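# Press two potentiometer knobs down onto their collars

## Task

On the circuit board there are two potentiometers whose knobs sit raised. Press each knob down until it rests on the collar of its own potentiometer. Neither potentiometer may be forced out of the board; if one is, the task fails. Both knobs must stay seated with no help from the robot. At the end, release everything and move the grippers away.

## Robot and tools

Robot: two FANUC CRX-5iA arms, named left_arm and right_arm. Each carries a Robotiq two-finger gripper that opens up to 140 mm and has a wrist camera. The left_arm base is at (-0.053, +0.381, 0) m and the right_arm base is at (+0.015, -0.493, 0) m. The names do not say which side of an image an arm appears on.

Scene frame: all reported poses use it. The origin is on the table top midway between the bases. +z is up, +x points out across the table, and left_arm sits on the +y side.

Gripper frame: the fingers extend along the gripper's +z axis and close along its y axis. end_effector_position is the point between the pads when they are shut. The fingertips lie about 33 mm past that point when closed and about 9 mm past it when wide open. While closing, the tips travel roughly 24 mm further from the arm, so keep that much room above a surface.

execute_actions(actions): actions is a list of actions. Each action is a table of 1 to 15 rows, and each row lasts one control step of 1/30 s. If a table has fewer than 15 rows, its last row repeats until 15 steps have run. Every row has 18 numbers, each in [-1, 1], covering both arms even when only one moves. In order: left dx, dy, dz, rx, ry, rz, gripper position, force_limit, speed, then the same nine for the right arm. dx to rz are an offset, not a pose. They are taken in that gripper's own axes from its measured pose at the start of the action; for the first action in a call, that is the last pose a result reported. Every row counts from that same start, not from the row before it. A value of 1.0 means 0.6 m of travel or 180 degrees. rx, ry, rz form a single rotation vector. Within one step the command is clipped to 70 mm and 16 degrees from the measured pose, so a large offset can take several actions. An empty list moves nothing and just returns the current state and images.

Gripper numbers in a row: position +1 is fully open, about -0.8 is where the pads touch, and -1 keeps closing until something blocks the fingers. force_limit runs from about 14 N at -1 through 60 N at 0 to 107 N at +1. speed runs from about 30 mm/s at -1 through 140 at 0 to 250 at +1. A 0 in these slots is a real command, so to leave a gripper unchanged, send its previous three values again.

move(target, speed, stop_force, blocking): target is one 18-number row in the same layout. Its six motion values are offsets from the pose in the latest result that shows one. Each gripper follows a straight line to its target, and both arms finish together over 0.5 to 10 s. speed is in m/s, from 0.002 to 0.5 with 0.25 as the default; the turning rate is capped at twice that figure in rad/s. stop_force is optional, from 20 to 80 N, and one value applies to both arms. An arm whose push against its own motion rises by that amount ends its path, backs off two steps, and holds. It is not allowed in the first 0.2 s. It is unreliable if the gripper rotates during the move, and it should be left out when lifting off something you are pressing on. A target within 1.5 mm and 0.5 degrees counts as staying still. blocking=false returns after 0.5 s while the arm keeps going. It cannot be combined with stop_force, and other motion commands are refused until a wait or stop shows the move has ended. The result adds a move: line whose ending can be done, off_target, moving, held, contact or fault, plus limits such as paced or held, and each gripper's remaining distance to its target.

wait(seconds): 0 to 10 s, during which each arm holds its last command. stop(): brakes a running move; the arm needs some room to slow down. zoom_image(camera, region): camera is cam_low, cam_left_wrist or cam_right_wrist, and region is [x0, y0, x1, y1] in pixels, no larger than 504 by 504. cam_low images are 504x504; the two wrist cameras are 616x616 fisheye. show_instructions() shows the reference images. read_manual(section) returns licence text, with "licences" as the default. finished_scene(scene) ends the scene you name and cannot be undone.

Result lines: each arm's gripper position in m and its quat_wxyz. These readings drift more when an arm is stretched far. Hand target lines show where each arm is currently being driven. pose unreachable means a clearance check altered or blocked a command. object_status: 0 means the fingers are moving, 1 means blocked while opening, 2 means blocked while closing (a real grip), and 3 means at the commanded position or pads together. position_measured is in counts: 3 is open and 230 is pads together. MOTOR HOT warns of heating; OVER-TEMPERATURE FAULT means the brakes were applied.

Cautions: the arms are stiff, so aiming even slightly beyond a firm contact can trigger a fault. A fault happens at the joint load limits (147 N m for waist, shoulder and elbow; 36.8 N m for the wrist joints) or at 150 N of outside force. The arm then halts for 10 s and skips the rest of the call. When pressing a knob, approach slowly with stop_force and avoid hard pushes, which could shove a potentiometer out of the board. Keep the arms from hitting each other, and don't knock anything off the table. To keep an arm still, send the offset back to its wanted pose in the first call, then zeros after that. Parts may occasionally be nudged by outside disturbances.

Each tool is called after ">>>" by a JSON object that holds its "fn" and its "kwargs", one argument or row to a line.

Reference images:

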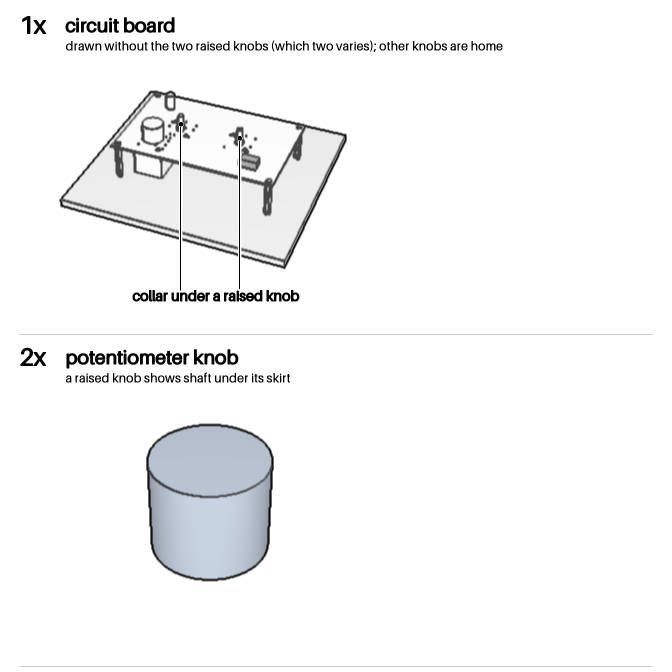

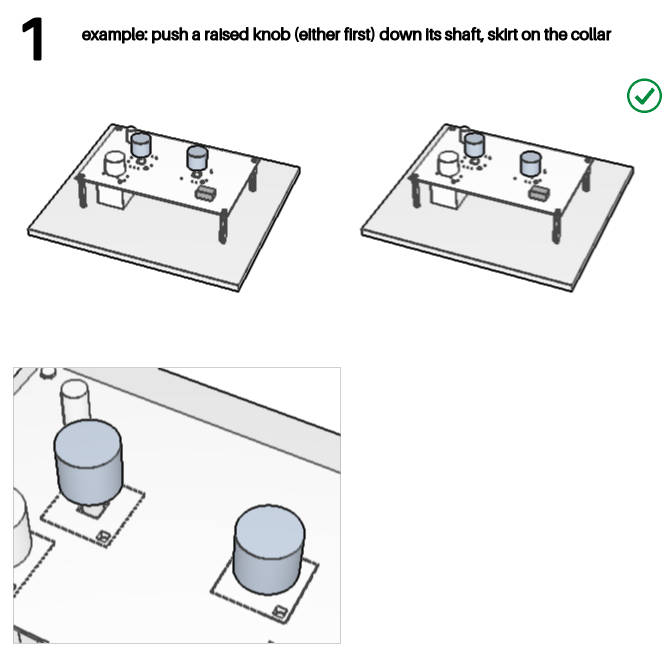

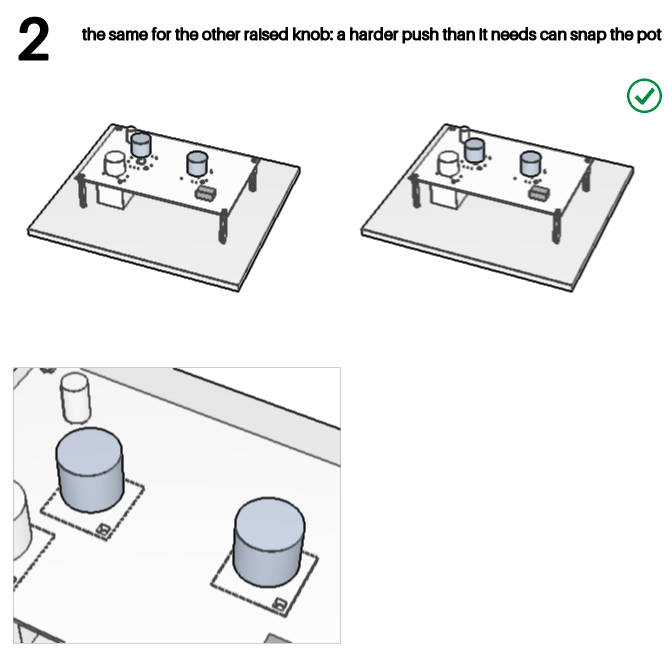

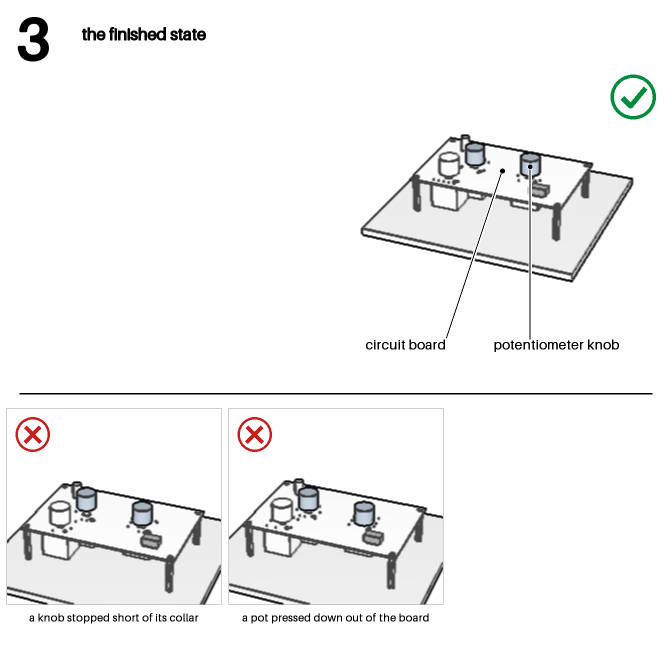

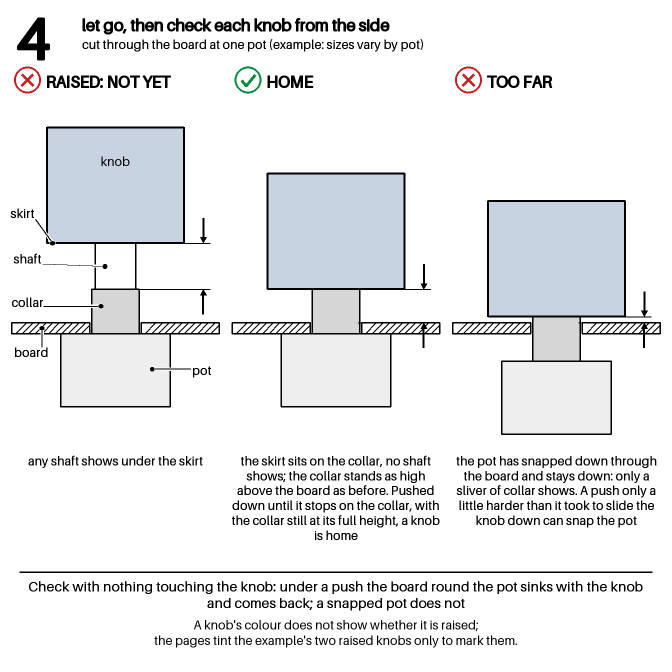

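## Session

>>> {"fn": "execute_actions", "kwargs": {
  "actions": []
}}

Scene clock: 0.00 s.
left_arm: end_effector_position=(+0.0018, +0.5926, +0.1943) position_measured=3 object_status=3 end_effector_quat_wxyz=(+0.046, -0.631, +0.773, +0.048) | right_arm: end_effector_position=(+0.6975, -0.5005, +0.1986) position_measured=3 object_status=3 end_effector_quat_wxyz=(+0.184, +0.291, +0.938, -0.029)
Joint positions: left_arm=[ 2.105 -0.844 -0.656  0.078 -1.65  -2.308] | right_arm=[ 0.448  0.309  0.12   0.285 -1.122 -2.574]
Joint velocities: left_arm=[-0.001 -0.    -0.    -0.001  0.001 -0.   ] | right_arm=[-0.    -0.     0.001 -0.    -0.    -0.   ]
Hand target (left_arm): +0.002, +0.593, +0.194; +0.046, -0.631, +0.773, +0.048
Hand target (right_arm): +0.697, -0.501, +0.199; +0.184, +0.291, +0.938, -0.029

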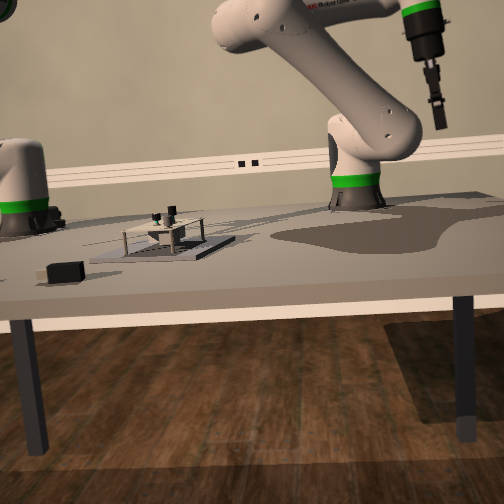

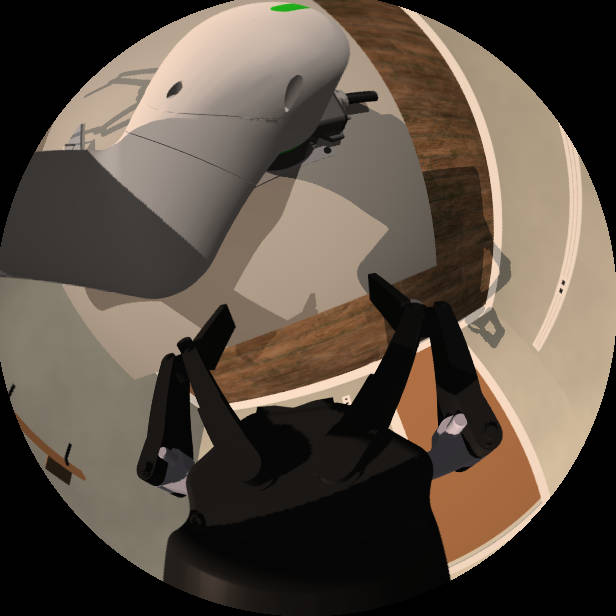

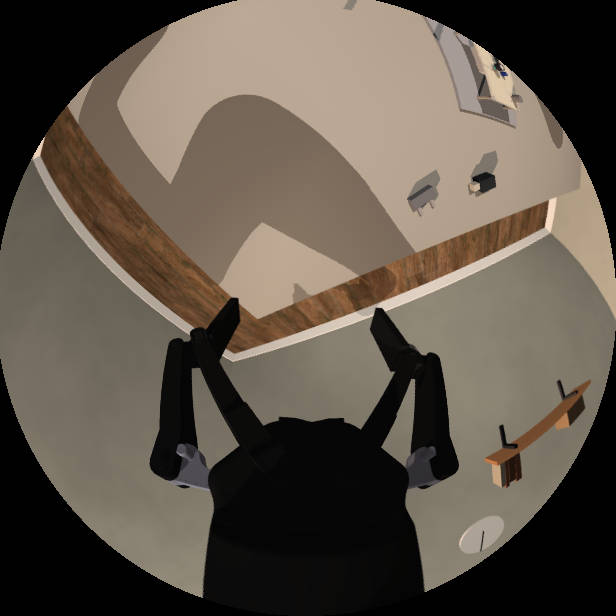

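>>> {"fn": "zoom_image", "kwargs": {
  "camera": "cam_low",
  "region": [110,190,220,265]
}}

>>> {"fn": "move", "kwargs": {
  "target": [0,0,0,0,0,0,1,0,0,0.613,0.58,-0.153,-0.0189,0.1197,-0.1893,-1,0,0],
  "speed": 0.4
}}

Region (110, 190, 220, 265) of cam_low's 504x504 image, scaled by 4.582, with more detail than that image has; it fills the top 344 rows of this view, and the rest is white.

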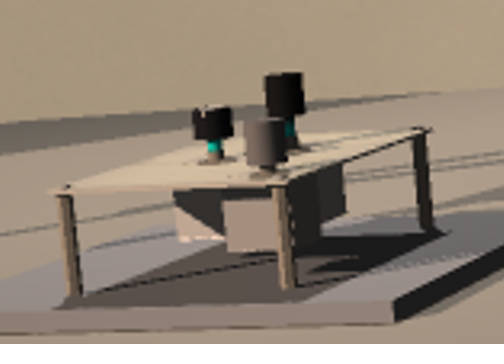

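Scene clock: 14.07 s.
left_arm: end_effector_position=(+0.0018, +0.5926, +0.1943) position_measured=3 object_status=3 end_effector_quat_wxyz=(+0.046, -0.631, +0.773, +0.048) | right_arm: end_effector_position=(+0.5806, -0.0000, +0.1680) position_measured=233 object_status=3 end_effector_quat_wxyz=(-0.000, -0.000, +1.000, +0.000)
Joint positions: left_arm=[ 2.105 -0.844 -0.656  0.078 -1.65  -2.308] | right_arm=[ 1.028  0.882  1.067 -0.    -1.755 -2.462]
Joint velocities: left_arm=[-0.    -0.     0.001  0.     0.    -0.   ] | right_arm=[-0.002  0.036  0.063 -0.004 -0.041  0.001]
Hand target (left_arm): +0.002, +0.593, +0.194; +0.046, -0.631, +0.773, +0.048
Hand target (right_arm): +0.581, +0.000, +0.168; -0.001, -0.000, +1.000, -0.000
Off the commanded pose (left_arm): 0.000 m, 0 deg.
Off the commanded pose (right_arm): 0.002 m, 0 deg.
move: done; limits=paced
camera_calibration (this result's frames):
cam_left_wrist: T_world_to_cam=[[-0.923172, 0.374507, 0.0865959, -0.245625], [0.364931, 0.783142, 0.503501, -0.557484], [0.120748, 0.49642, -0.859644, 0.0471088], [0, 0, 0, 1]] pos_world=[-0.0289992, 0.505192, 0.342461]
cam_right_wrist: T_world_to_cam=[[-0.0715903, 0.997412, 0.00666583, 0.0411882], [0.895613, 0.0613391, 0.440585, -0.582776], [0.439036, 0.0375116, -0.897686, 0.077908], [0, 0, 0, 1]] pos_world=[0.490686, -0.00825708, 0.326425]

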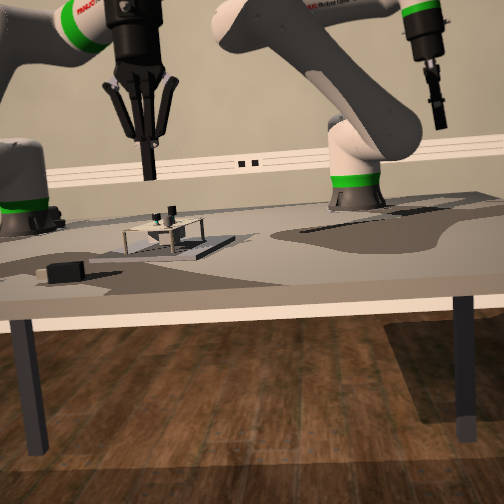

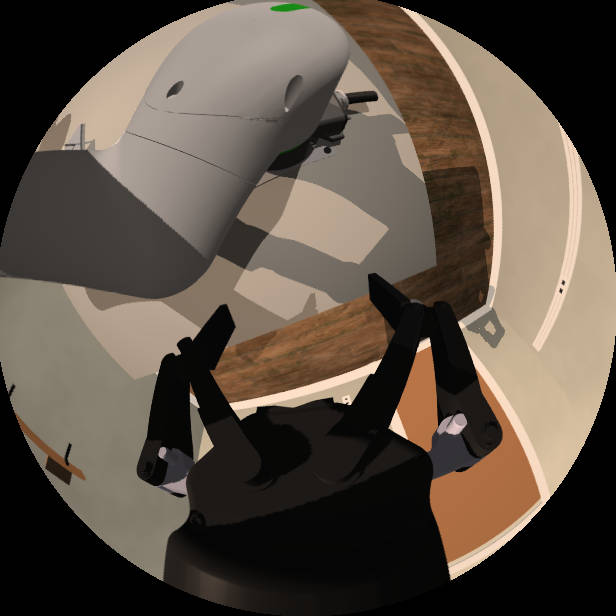

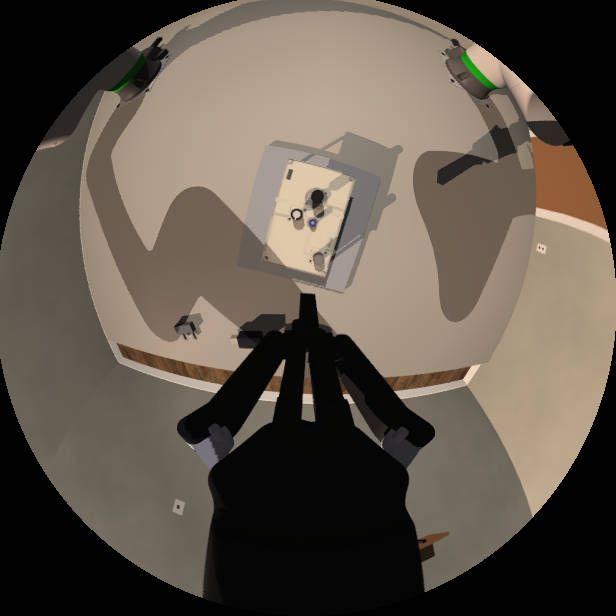

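>>> {"fn": "move", "kwargs": {
  "target": [0,0,0,0,0,0,1,0,0,0.16,-0.033,0.097,0,0,0,-1,0,0]
}}

>>> {"fn": "zoom_image", "kwargs": {
  "camera": "cam_low",
  "region": [135,185,195,235]
}}

>>> {"fn": "zoom_image", "kwargs": {
  "camera": "cam_right_wrist",
  "region": [260,230,380,350]
}}

Scene clock: 25.53 s.
left_arm: end_effector_position=(+0.0018, +0.5926, +0.1943) position_measured=3 object_status=3 end_effector_quat_wxyz=(+0.046, -0.631, +0.773, +0.048) | right_arm: end_effector_position=(+0.4845, -0.0199, +0.1098) position_measured=233 object_status=3 end_effector_quat_wxyz=(-0.000, +0.000, +1.000, -0.000)
Joint positions: left_arm=[ 2.105 -0.844 -0.656  0.078 -1.65  -2.308] | right_arm=[ 1.123  0.591  0.453 -0.001 -1.434 -2.557]
Joint velocities: left_arm=[ 0.     0.     0.    -0.     0.001 -0.   ] | right_arm=[ 0.003 -0.006 -0.013  0.003  0.012 -0.004]
Hand target (left_arm): +0.002, +0.593, +0.194; +0.046, -0.631, +0.773, +0.048
Hand target (right_arm): +0.484, -0.020, +0.110; -0.000, +0.000, +1.000, +0.000
Off the commanded pose (left_arm): 0.000 m, 0 deg.
Off the commanded pose (right_arm): 0.000 m, 0 deg.
move: done
camera_calibration (this result's frames):
cam_left_wrist: T_world_to_cam=[[-0.923172, 0.374507, 0.0865958, -0.245625], [0.36493, 0.783142, 0.503502, -0.557484], [0.120748, 0.49642, -0.859644, 0.0471087], [0, 0, 0, 1]] pos_world=[-0.0289992, 0.505192, 0.342461]
cam_right_wrist: T_world_to_cam=[[-0.0707682, 0.997474, 0.00613992, 0.0542039], [0.895931, 0.0608555, 0.440005, -0.469999], [0.43852, 0.0366393, -0.897974, 0.068903], [0, 0, 0, 1]] pos_world=[0.394707, -0.0279895, 0.268342]

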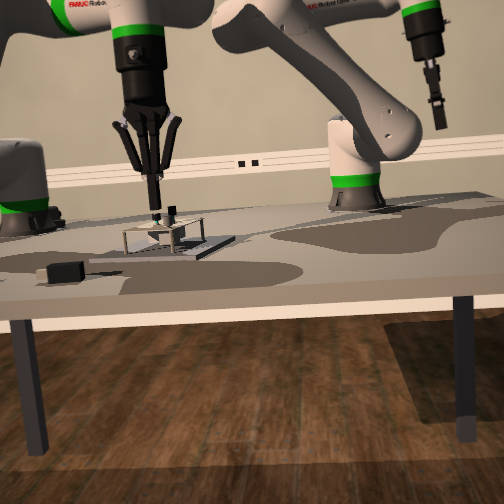

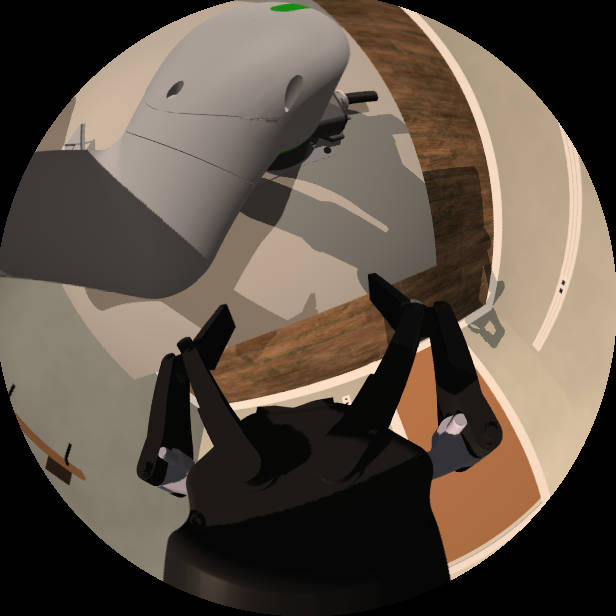

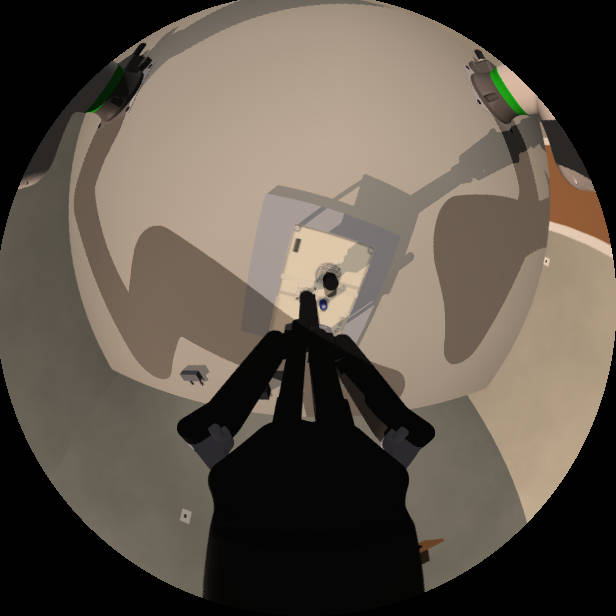

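Region (135, 185, 195, 235) of cam_low's 504x504 image, scaled by 8.400, with more detail than that image has.

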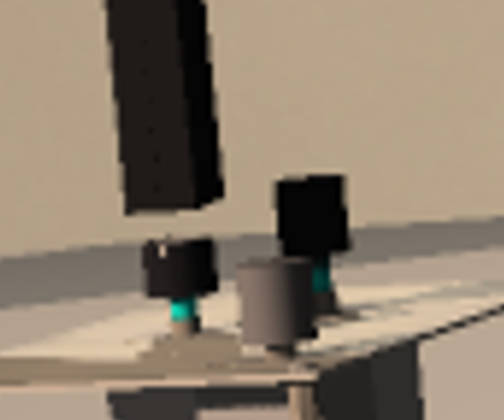

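Region (260, 230, 380, 350) of cam_right_wrist's 616x616 image, scaled by 4.200, with more detail than that image has.

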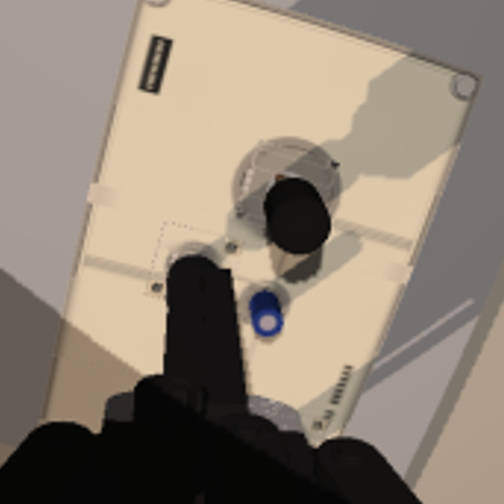

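>>> {"fn": "move", "kwargs": {
  "target": [0,0,0,0,0,0,1,0,0,0.004,0,0.0185,0,0,0,-1,0,0],
  "speed": 0.008,
  "stop_force": 20
}}

>>> {"fn": "zoom_image", "kwargs": {
  "camera": "cam_low",
  "region": [135,185,195,235]
}}

action 0: stop_force needs each arm's force reading of the 0.2 s before this call, and left_arm is near a pose that gives none; nothing of the call was run and nothing moved

Region (135, 185, 195, 235) of cam_low's 504x504 image, scaled by 8.400, with more detail than that image has.

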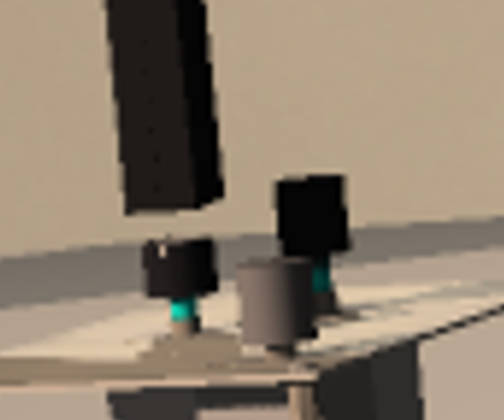

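>>> {"fn": "move", "kwargs": {
  "target": [0,0,0,0,0,0,1,0,0,0.004,0,0.0185,0,0,0,-1,0,0],
  "speed": 0.008
}}

>>> {"fn": "zoom_image", "kwargs": {
  "camera": "cam_low",
  "region": [135,185,195,235]
}}

Scene clock: 35.73 s.
left_arm: end_effector_position=(+0.0018, +0.5926, +0.1943) position_measured=3 object_status=3 end_effector_quat_wxyz=(+0.046, -0.631, +0.773, +0.048) | right_arm: end_effector_position=(+0.4822, -0.0200, +0.0988) position_measured=233 object_status=3 end_effector_quat_wxyz=(-0.000, +0.000, +1.000, -0.000)
Joint positions: left_arm=[ 2.105 -0.844 -0.656  0.078 -1.65  -2.308] | right_arm=[ 1.126  0.591  0.427 -0.001 -1.408 -2.56 ]
Joint velocities: left_arm=[-0.     0.    -0.    -0.001  0.001 -0.   ] | right_arm=[-0.     0.    -0.003 -0.     0.002 -0.001]
Hand target (left_arm): +0.002, +0.593, +0.194; +0.046, -0.631, +0.773, +0.048
Hand target (right_arm): +0.482, -0.020, +0.099; -0.000, +0.000, +1.000, -0.000
Off the commanded pose (left_arm): 0.000 m, 0 deg.
Off the commanded pose (right_arm): 0.000 m, 0 deg.
move: done
camera_calibration (this result's frames):
cam_left_wrist: T_world_to_cam=[[-0.923172, 0.374507, 0.086596, -0.245625], [0.364931, 0.783142, 0.503502, -0.557484], [0.120748, 0.49642, -0.859644, 0.0471087], [0, 0, 0, 1]] pos_world=[-0.0289992, 0.505192, 0.342461]
cam_right_wrist: T_world_to_cam=[[-0.0707032, 0.997479, 0.00612449, 0.0541212], [0.895875, 0.060799, 0.440127, -0.463063], [0.438645, 0.0366052, -0.897915, 0.0599979], [0, 0, 0, 1]] pos_world=[0.392355, -0.0280272, 0.257348]

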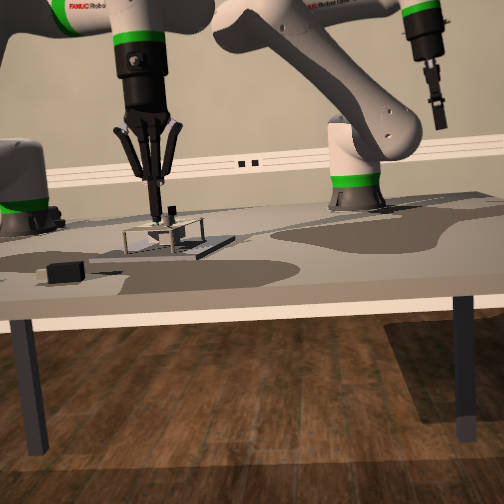

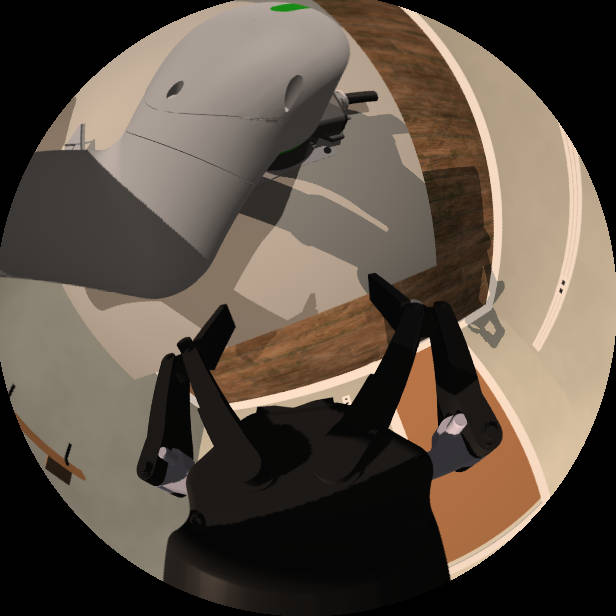

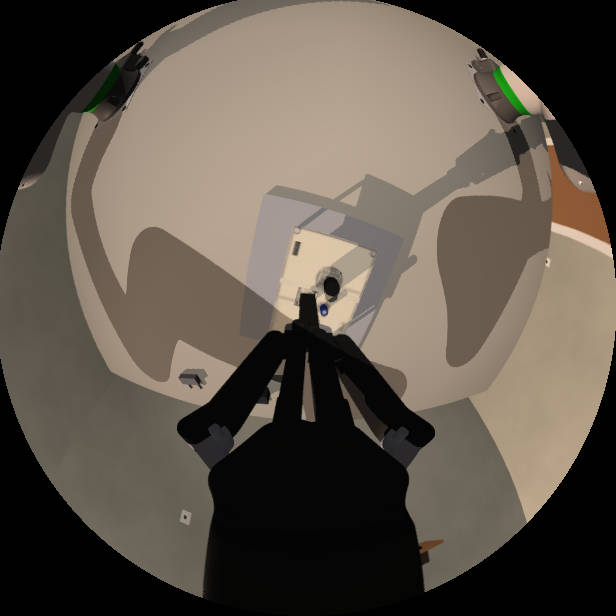

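Region (135, 185, 195, 235) of cam_low's 504x504 image, scaled by 8.400, with more detail than that image has.

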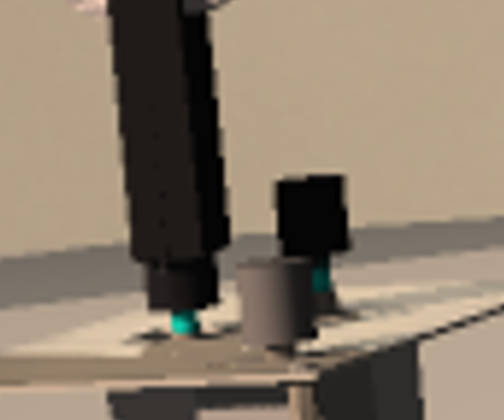

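>>> {"fn": "move", "kwargs": {
  "target": [0,0,0,0,0,0,1,0,0,0,0,0.007,0,0,0,-1,0,0],
  "speed": 0.005
}}

>>> {"fn": "zoom_image", "kwargs": {
  "camera": "cam_low",
  "region": [135,185,195,235]
}}

Scene clock: 41.67 s.
left_arm: end_effector_position=(+0.0018, +0.5926, +0.1943) position_measured=3 object_status=3 end_effector_quat_wxyz=(+0.046, -0.631, +0.773, +0.048) | right_arm: end_effector_position=(+0.4821, -0.0200, +0.0947) position_measured=233 object_status=3 end_effector_quat_wxyz=(-0.000, +0.000, +1.000, -0.000)
Joint positions: left_arm=[ 2.105 -0.844 -0.656  0.078 -1.65  -2.308] | right_arm=[ 1.126  0.593  0.42  -0.001 -1.399 -2.56 ]
Joint velocities: left_arm=[-0.001 -0.    -0.     0.001  0.002  0.   ] | right_arm=[-0.    -0.    -0.002  0.     0.002 -0.   ]
Hand target (left_arm): +0.002, +0.593, +0.194; +0.046, -0.631, +0.773, +0.048
Hand target (right_arm): +0.482, -0.020, +0.095; -0.000, +0.000, +1.000, -0.000
Off the commanded pose (left_arm): 0.000 m, 0 deg.
Off the commanded pose (right_arm): 0.000 m, 0 deg.
move: done
camera_calibration (this result's frames):
cam_left_wrist: T_world_to_cam=[[-0.923172, 0.374507, 0.0865958, -0.245625], [0.36493, 0.783142, 0.503502, -0.557484], [0.120748, 0.49642, -0.859644, 0.0471088], [0, 0, 0, 1]] pos_world=[-0.0289992, 0.505192, 0.342461]
cam_right_wrist: T_world_to_cam=[[-0.0706935, 0.997479, 0.00618502, 0.0541057], [0.895914, 0.0607667, 0.440052, -0.461197], [0.438566, 0.03665, -0.897951, 0.0563256], [0, 0, 0, 1]] pos_world=[0.392315, -0.0280082, 0.253193]

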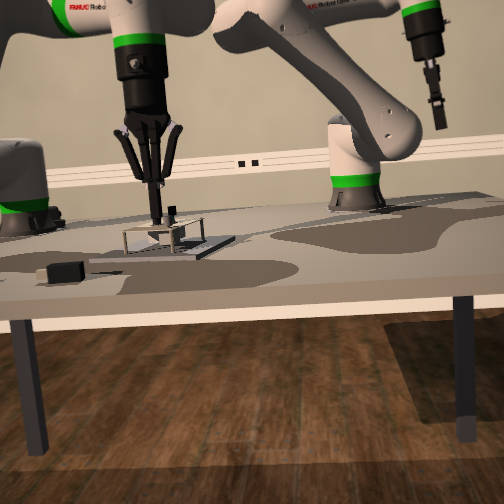

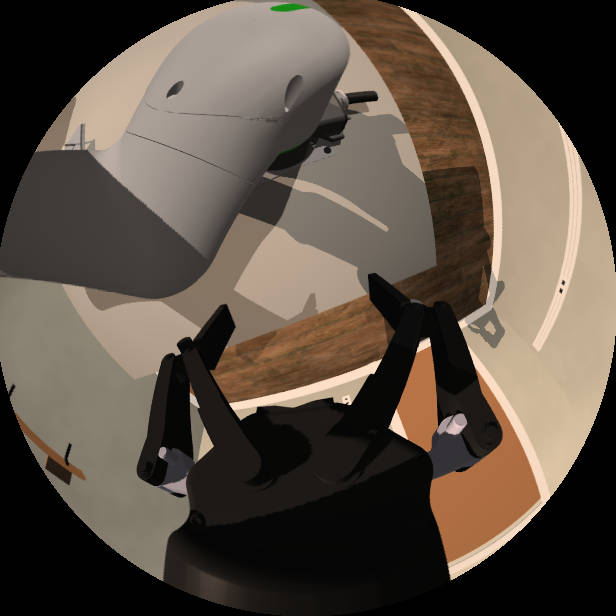

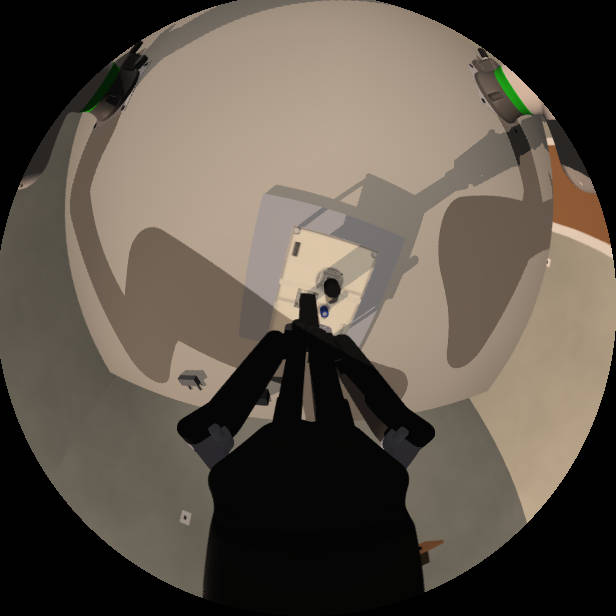

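Region (135, 185, 195, 235) of cam_low's 504x504 image, scaled by 8.400, with more detail than that image has.

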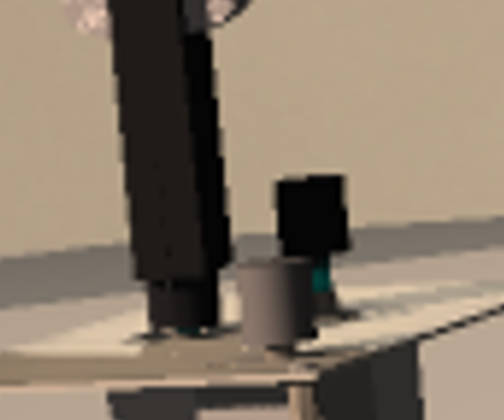

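Half a mm more, then lift to check.

>>> {"fn": "execute_actions", "kwargs": {
  "actions": [
    [[0,0,0,0,0,0,1,0,0,0,0,0.001,0,0,0,-1,0,0]],
    [[0,0,0,0,0,0,1,0,0,0,0,-0.012,0,0,0,-1,0,0]]
  ]
}}

>>> {"fn": "zoom_image", "kwargs": {
  "camera": "cam_low",
  "region": [145,200,185,230]
}}

Scene clock: 47.67 s.
left_arm: end_effector_position=(+0.0018, +0.5926, +0.1943) position_measured=3 object_status=3 end_effector_quat_wxyz=(+0.046, -0.631, +0.773, +0.048) | right_arm: end_effector_position=(+0.4822, -0.0200, +0.1012) position_measured=233 object_status=3 end_effector_quat_wxyz=(-0.000, +0.000, +1.000, -0.000)
Joint positions: left_arm=[ 2.105 -0.844 -0.656  0.078 -1.65  -2.308] | right_arm=[ 1.126  0.59   0.431 -0.001 -1.413 -2.56 ]
Joint velocities: left_arm=[ 0.    -0.     0.    -0.001  0.002  0.001] | right_arm=[ 0.001  0.     0.001  0.    -0.001  0.   ]
Hand target (left_arm): +0.002, +0.593, +0.194; +0.046, -0.631, +0.773, +0.048
Hand target (right_arm): +0.482, -0.020, +0.101; -0.000, +0.000, +1.000, -0.000
Off the commanded pose (left_arm): 0.000 m, 0 deg.
Off the commanded pose (right_arm): 0.000 m, 0 deg.
camera_calibration (this result's frames):
cam_left_wrist: T_world_to_cam=[[-0.923172, 0.374507, 0.086596, -0.245625], [0.36493, 0.783142, 0.503502, -0.557484], [0.120748, 0.49642, -0.859644, 0.0471087], [0, 0, 0, 1]] pos_world=[-0.0289992, 0.505192, 0.342461]
cam_right_wrist: T_world_to_cam=[[-0.0706536, 0.997482, 0.00617047, 0.0540645], [0.895917, 0.0607374, 0.44005, -0.464116], [0.438567, 0.0366193, -0.897952, 0.0622067], [0, 0, 0, 1]] pos_world=[0.392347, -0.0280172, 0.259759]

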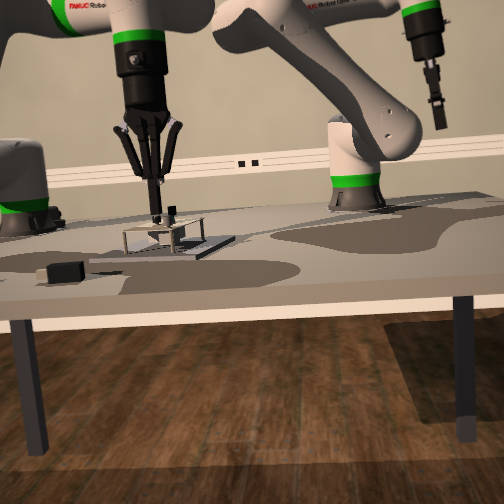

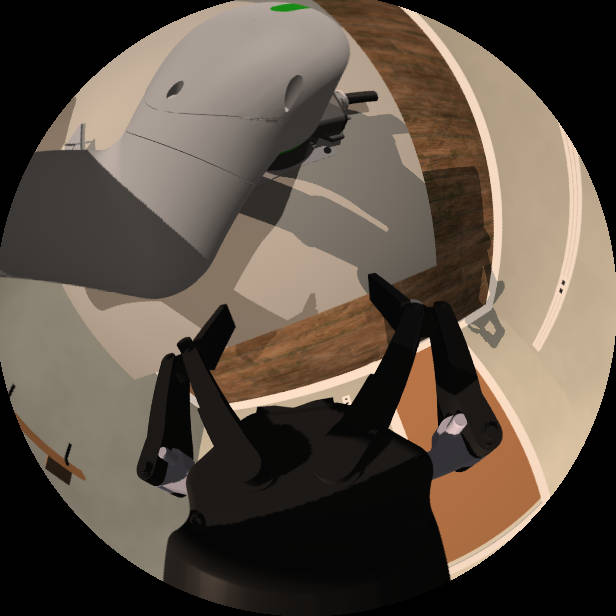

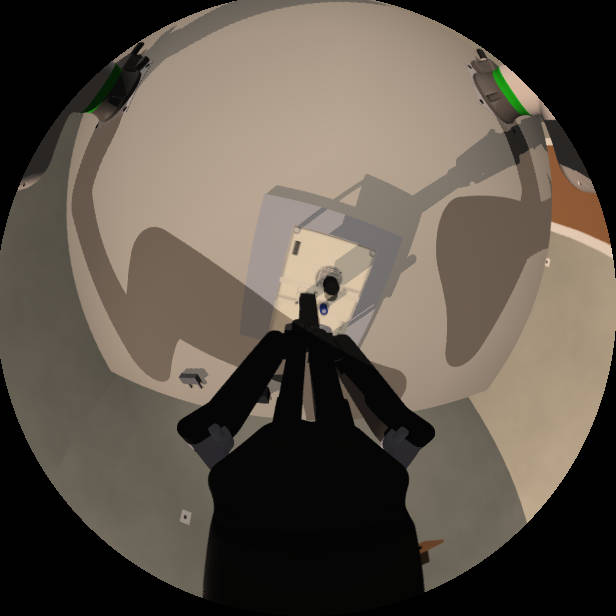

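Region (145, 200, 185, 230) of cam_low's 504x504 image, scaled by 12.600, with more detail than that image has; it fills the top 378 rows of this view, and the rest is white.

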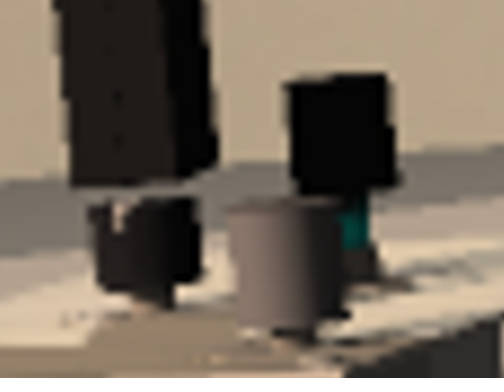

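>>> {"fn": "execute_actions", "kwargs": {
  "actions": [
    [[0,0,0,0,0,0,1,0,0,0,0,0.004,0,0,0,-1,0,0],[0,0,0,0,0,0,1,0,0,0,0,0.005,0,0,0,-1,0,0],[0,0,0,0,0,0,1,0,0,0,0,0.006,0,0,0,-1,0,0],[0,0,0,0,0,0,1,0,0,0,0,0.007,0,0,0,-1,0,0],[0,0,0,0,0,0,1,0,0,0,0,0.008,0,0,0,-1,0,0],[0,0,0,0,0,0,1,0,0,0,0,0.009,0,0,0,-1,0,0],[0,0,0,0,0,0,1,0,0,0,0,0.010,0,0,0,-1,0,0],[0,0,0,0,0,0,1,0,0,0,0,0.011,0,0,0,-1,0,0]],
    [[0,0,0,0,0,0,1,0,0,0,0,0.001,0,0,0,-1,0,0],[0,0,0,0,0,0,1,0,0,0,0,0.0015,0,0,0,-1,0,0],[0,0,0,0,0,0,1,0,0,0,0,0.002,0,0,0,-1,0,0],[0,0,0,0,0,0,1,0,0,0,0,0.0026,0,0,0,-1,0,0]],
    [[0,0,0,0,0,0,1,0,0,0,0,-0.012,0,0,0,-1,0,0]]
  ]
}}

>>> {"fn": "zoom_image", "kwargs": {
  "camera": "cam_low",
  "region": [145,200,185,230]
}}

Scene clock: 61.57 s.
left_arm: end_effector_position=(+0.0018, +0.5926, +0.1943) position_measured=3 object_status=3 end_effector_quat_wxyz=(+0.046, -0.631, +0.773, +0.048) | right_arm: end_effector_position=(+0.4822, -0.0200, +0.1004) position_measured=233 object_status=3 end_effector_quat_wxyz=(-0.000, +0.000, +1.000, -0.000)
Joint positions: left_arm=[ 2.105 -0.844 -0.656  0.078 -1.65  -2.308] | right_arm=[ 1.126  0.59   0.43  -0.    -1.411 -2.56 ]
Joint velocities: left_arm=[ 0.  0. -0.  0.  0.  0.] | right_arm=[-0.001  0.     0.001 -0.    -0.001  0.   ]
Hand target (left_arm): +0.002, +0.593, +0.194; +0.046, -0.631, +0.773, +0.048
Hand target (right_arm): +0.482, -0.020, +0.100; -0.000, +0.000, +1.000, -0.000
Off the commanded pose (left_arm): 0.000 m, 0 deg.
Off the commanded pose (right_arm): 0.000 m, 0 deg.
camera_calibration (this result's frames):
cam_left_wrist: T_world_to_cam=[[-0.923172, 0.374507, 0.0865958, -0.245625], [0.36493, 0.783142, 0.503502, -0.557484], [0.120748, 0.49642, -0.859644, 0.0471087], [0, 0, 0, 1]] pos_world=[-0.0289991, 0.505192, 0.342461]
cam_right_wrist: T_world_to_cam=[[-0.0706931, 0.997479, 0.00616221, 0.0540896], [0.895862, 0.0607721, 0.440157, -0.463776], [0.438673, 0.0366366, -0.8979, 0.0614338], [0, 0, 0, 1]] pos_world=[0.392353, -0.0280193, 0.258962]

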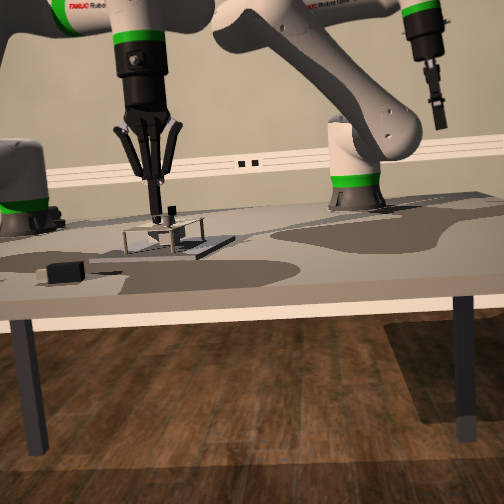

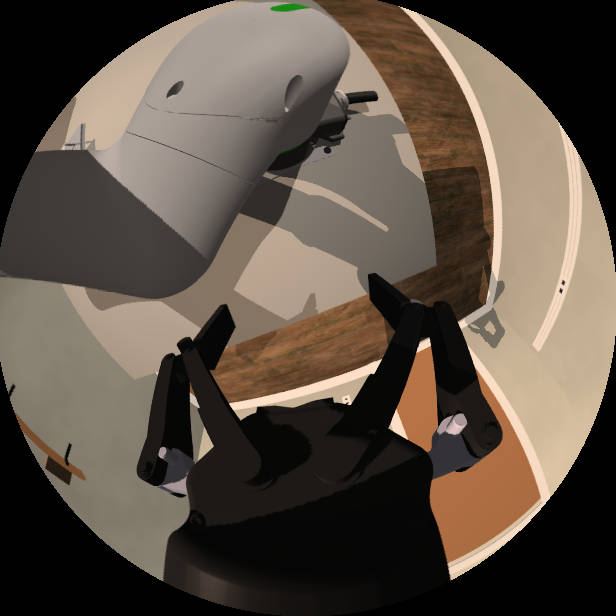

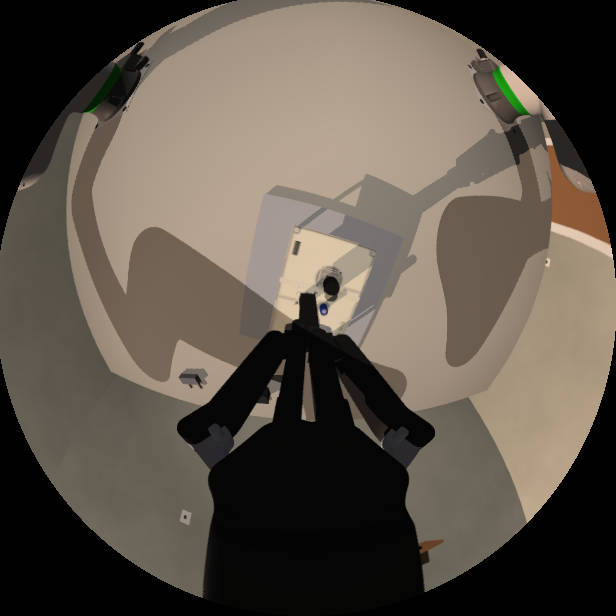

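Region (145, 200, 185, 230) of cam_low's 504x504 image, scaled by 12.600, with more detail than that image has; it fills the top 378 rows of this view, and the rest is white.

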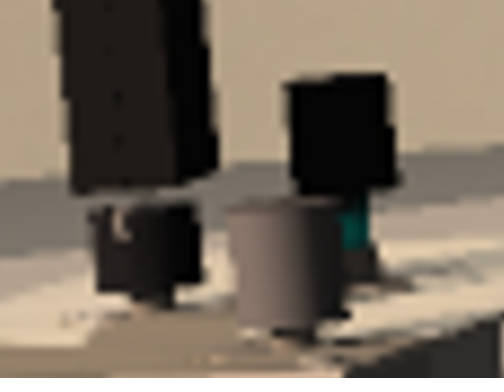

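>>> {"fn": "execute_actions", "kwargs": {
  "actions": [
    [[0,0,0,0,0,0,1,0,0,0,0,-0.029,0,0,0,-1,0,0]],
    [[0,0,0,0,0,0,1,0,0,0.04,0.042,0,0,0,0,-1,0,0]]
  ]
}}

>>> {"fn": "move", "kwargs": {
  "target": [0,0,0,0,0,0,1,0,0,0,0,0.024,0,0,0,-1,0,0],
  "speed": 0.01
}}

>>> {"fn": "zoom_image", "kwargs": {
  "camera": "cam_low",
  "region": [145,200,185,230]
}}

Scene clock: 70.40 s.
left_arm: end_effector_position=(+0.0018, +0.5926, +0.1943) position_measured=3 object_status=3 end_effector_quat_wxyz=(+0.046, -0.631, +0.773, +0.048) | right_arm: end_effector_position=(+0.4582, +0.0052, +0.1177) position_measured=233 object_status=3 end_effector_quat_wxyz=(-0.000, +0.000, +1.000, -0.000)
Joint positions: left_arm=[ 2.105 -0.844 -0.656  0.078 -1.65  -2.308] | right_arm=[ 1.177  0.589  0.469 -0.001 -1.451 -2.611]
Joint velocities: left_arm=[ 0.     0.    -0.    -0.001  0.002  0.   ] | right_arm=[ 0.003  0.001  0.002  0.003 -0.001 -0.003]
Hand target (left_arm): +0.002, +0.593, +0.194; +0.046, -0.631, +0.773, +0.048
Hand target (right_arm): +0.458, +0.005, +0.118; -0.000, +0.000, +1.000, -0.000
Off the commanded pose (left_arm): 0.000 m, 0 deg.
Off the commanded pose (right_arm): 0.000 m, 0 deg.
camera_calibration (this result's frames):
cam_right_wrist: T_world_to_cam=[[-0.0708023, 0.997471, 0.00613937, 0.027232], [0.895924, 0.060886, 0.440016, -0.451418], [0.438529, 0.0366545, -0.897969, 0.0865789], [0, 0, 0, 1]] pos_world=[0.368396, -0.00285169, 0.276209]

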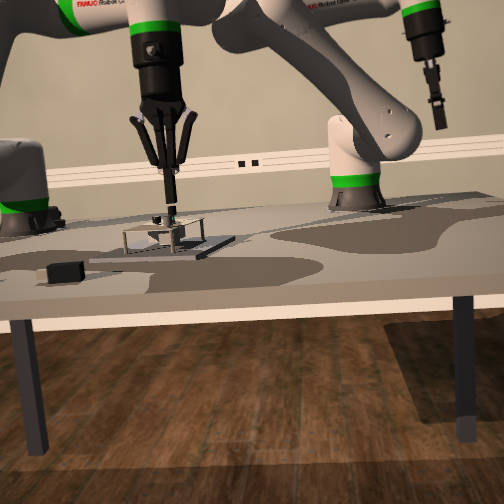

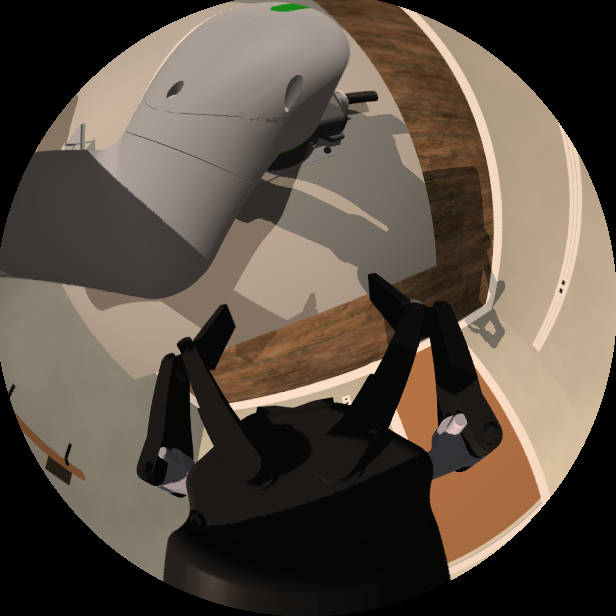

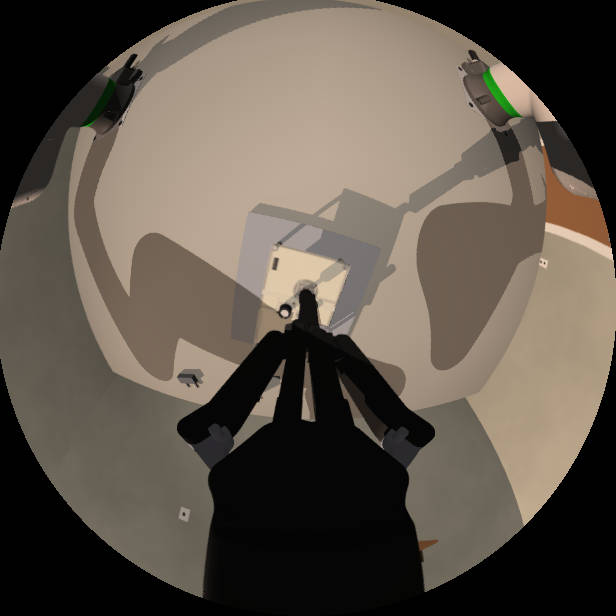

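Scene clock: 72.07 s.
left_arm: end_effector_position=(+0.0018, +0.5926, +0.1943) position_measured=3 object_status=3 end_effector_quat_wxyz=(+0.046, -0.631, +0.773, +0.048) | right_arm: end_effector_position=(+0.4582, +0.0051, +0.1034) position_measured=233 object_status=3 end_effector_quat_wxyz=(-0.000, +0.000, +1.000, -0.000)
Joint positions: left_arm=[ 2.105 -0.844 -0.656  0.078 -1.65  -2.308] | right_arm=[ 1.177  0.594  0.443 -0.001 -1.42  -2.611]
Joint velocities: left_arm=[-0.001  0.    -0.     0.001  0.     0.   ] | right_arm=[ 0.     0.    -0.003 -0.     0.002  0.   ]
Hand target (left_arm): +0.002, +0.593, +0.194; +0.046, -0.631, +0.773, +0.048
Hand target (right_arm): +0.458, +0.005, +0.103; -0.000, +0.000, +1.000, -0.000
Off the commanded pose (left_arm): 0.000 m, 0 deg.
Off the commanded pose (right_arm): 0.000 m, 0 deg.
move: done
camera_calibration (this result's frames):
cam_left_wrist: T_world_to_cam=[[-0.923172, 0.374507, 0.0865957, -0.245625], [0.36493, 0.783142, 0.503502, -0.557484], [0.120748, 0.49642, -0.859644, 0.0471088], [0, 0, 0, 1]] pos_world=[-0.0289992, 0.505192, 0.342461]
cam_right_wrist: T_world_to_cam=[[-0.0706367, 0.997483, 0.00613413, 0.0272965], [0.895935, 0.0607397, 0.440013, -0.445133], [0.438533, 0.0365769, -0.89797, 0.0737365], [0, 0, 0, 1]] pos_world=[0.368402, -0.00288766, 0.26191]

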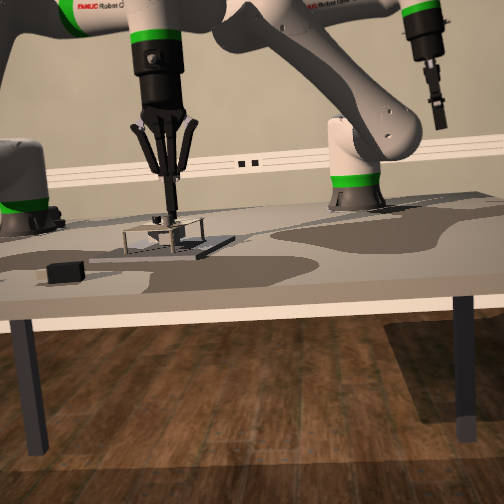

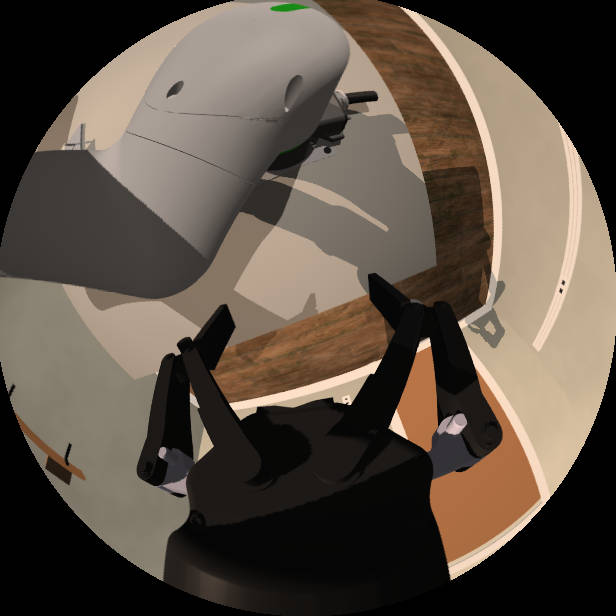

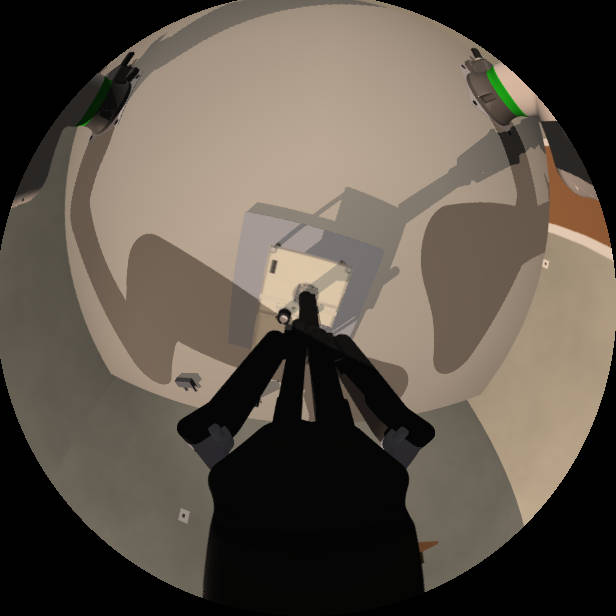

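Region (145, 200, 185, 230) of cam_low's 504x504 image, scaled by 12.600, with more detail than that image has; it fills the top 378 rows of this view, and the rest is white.

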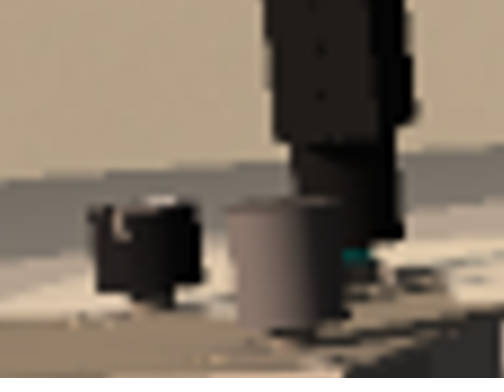

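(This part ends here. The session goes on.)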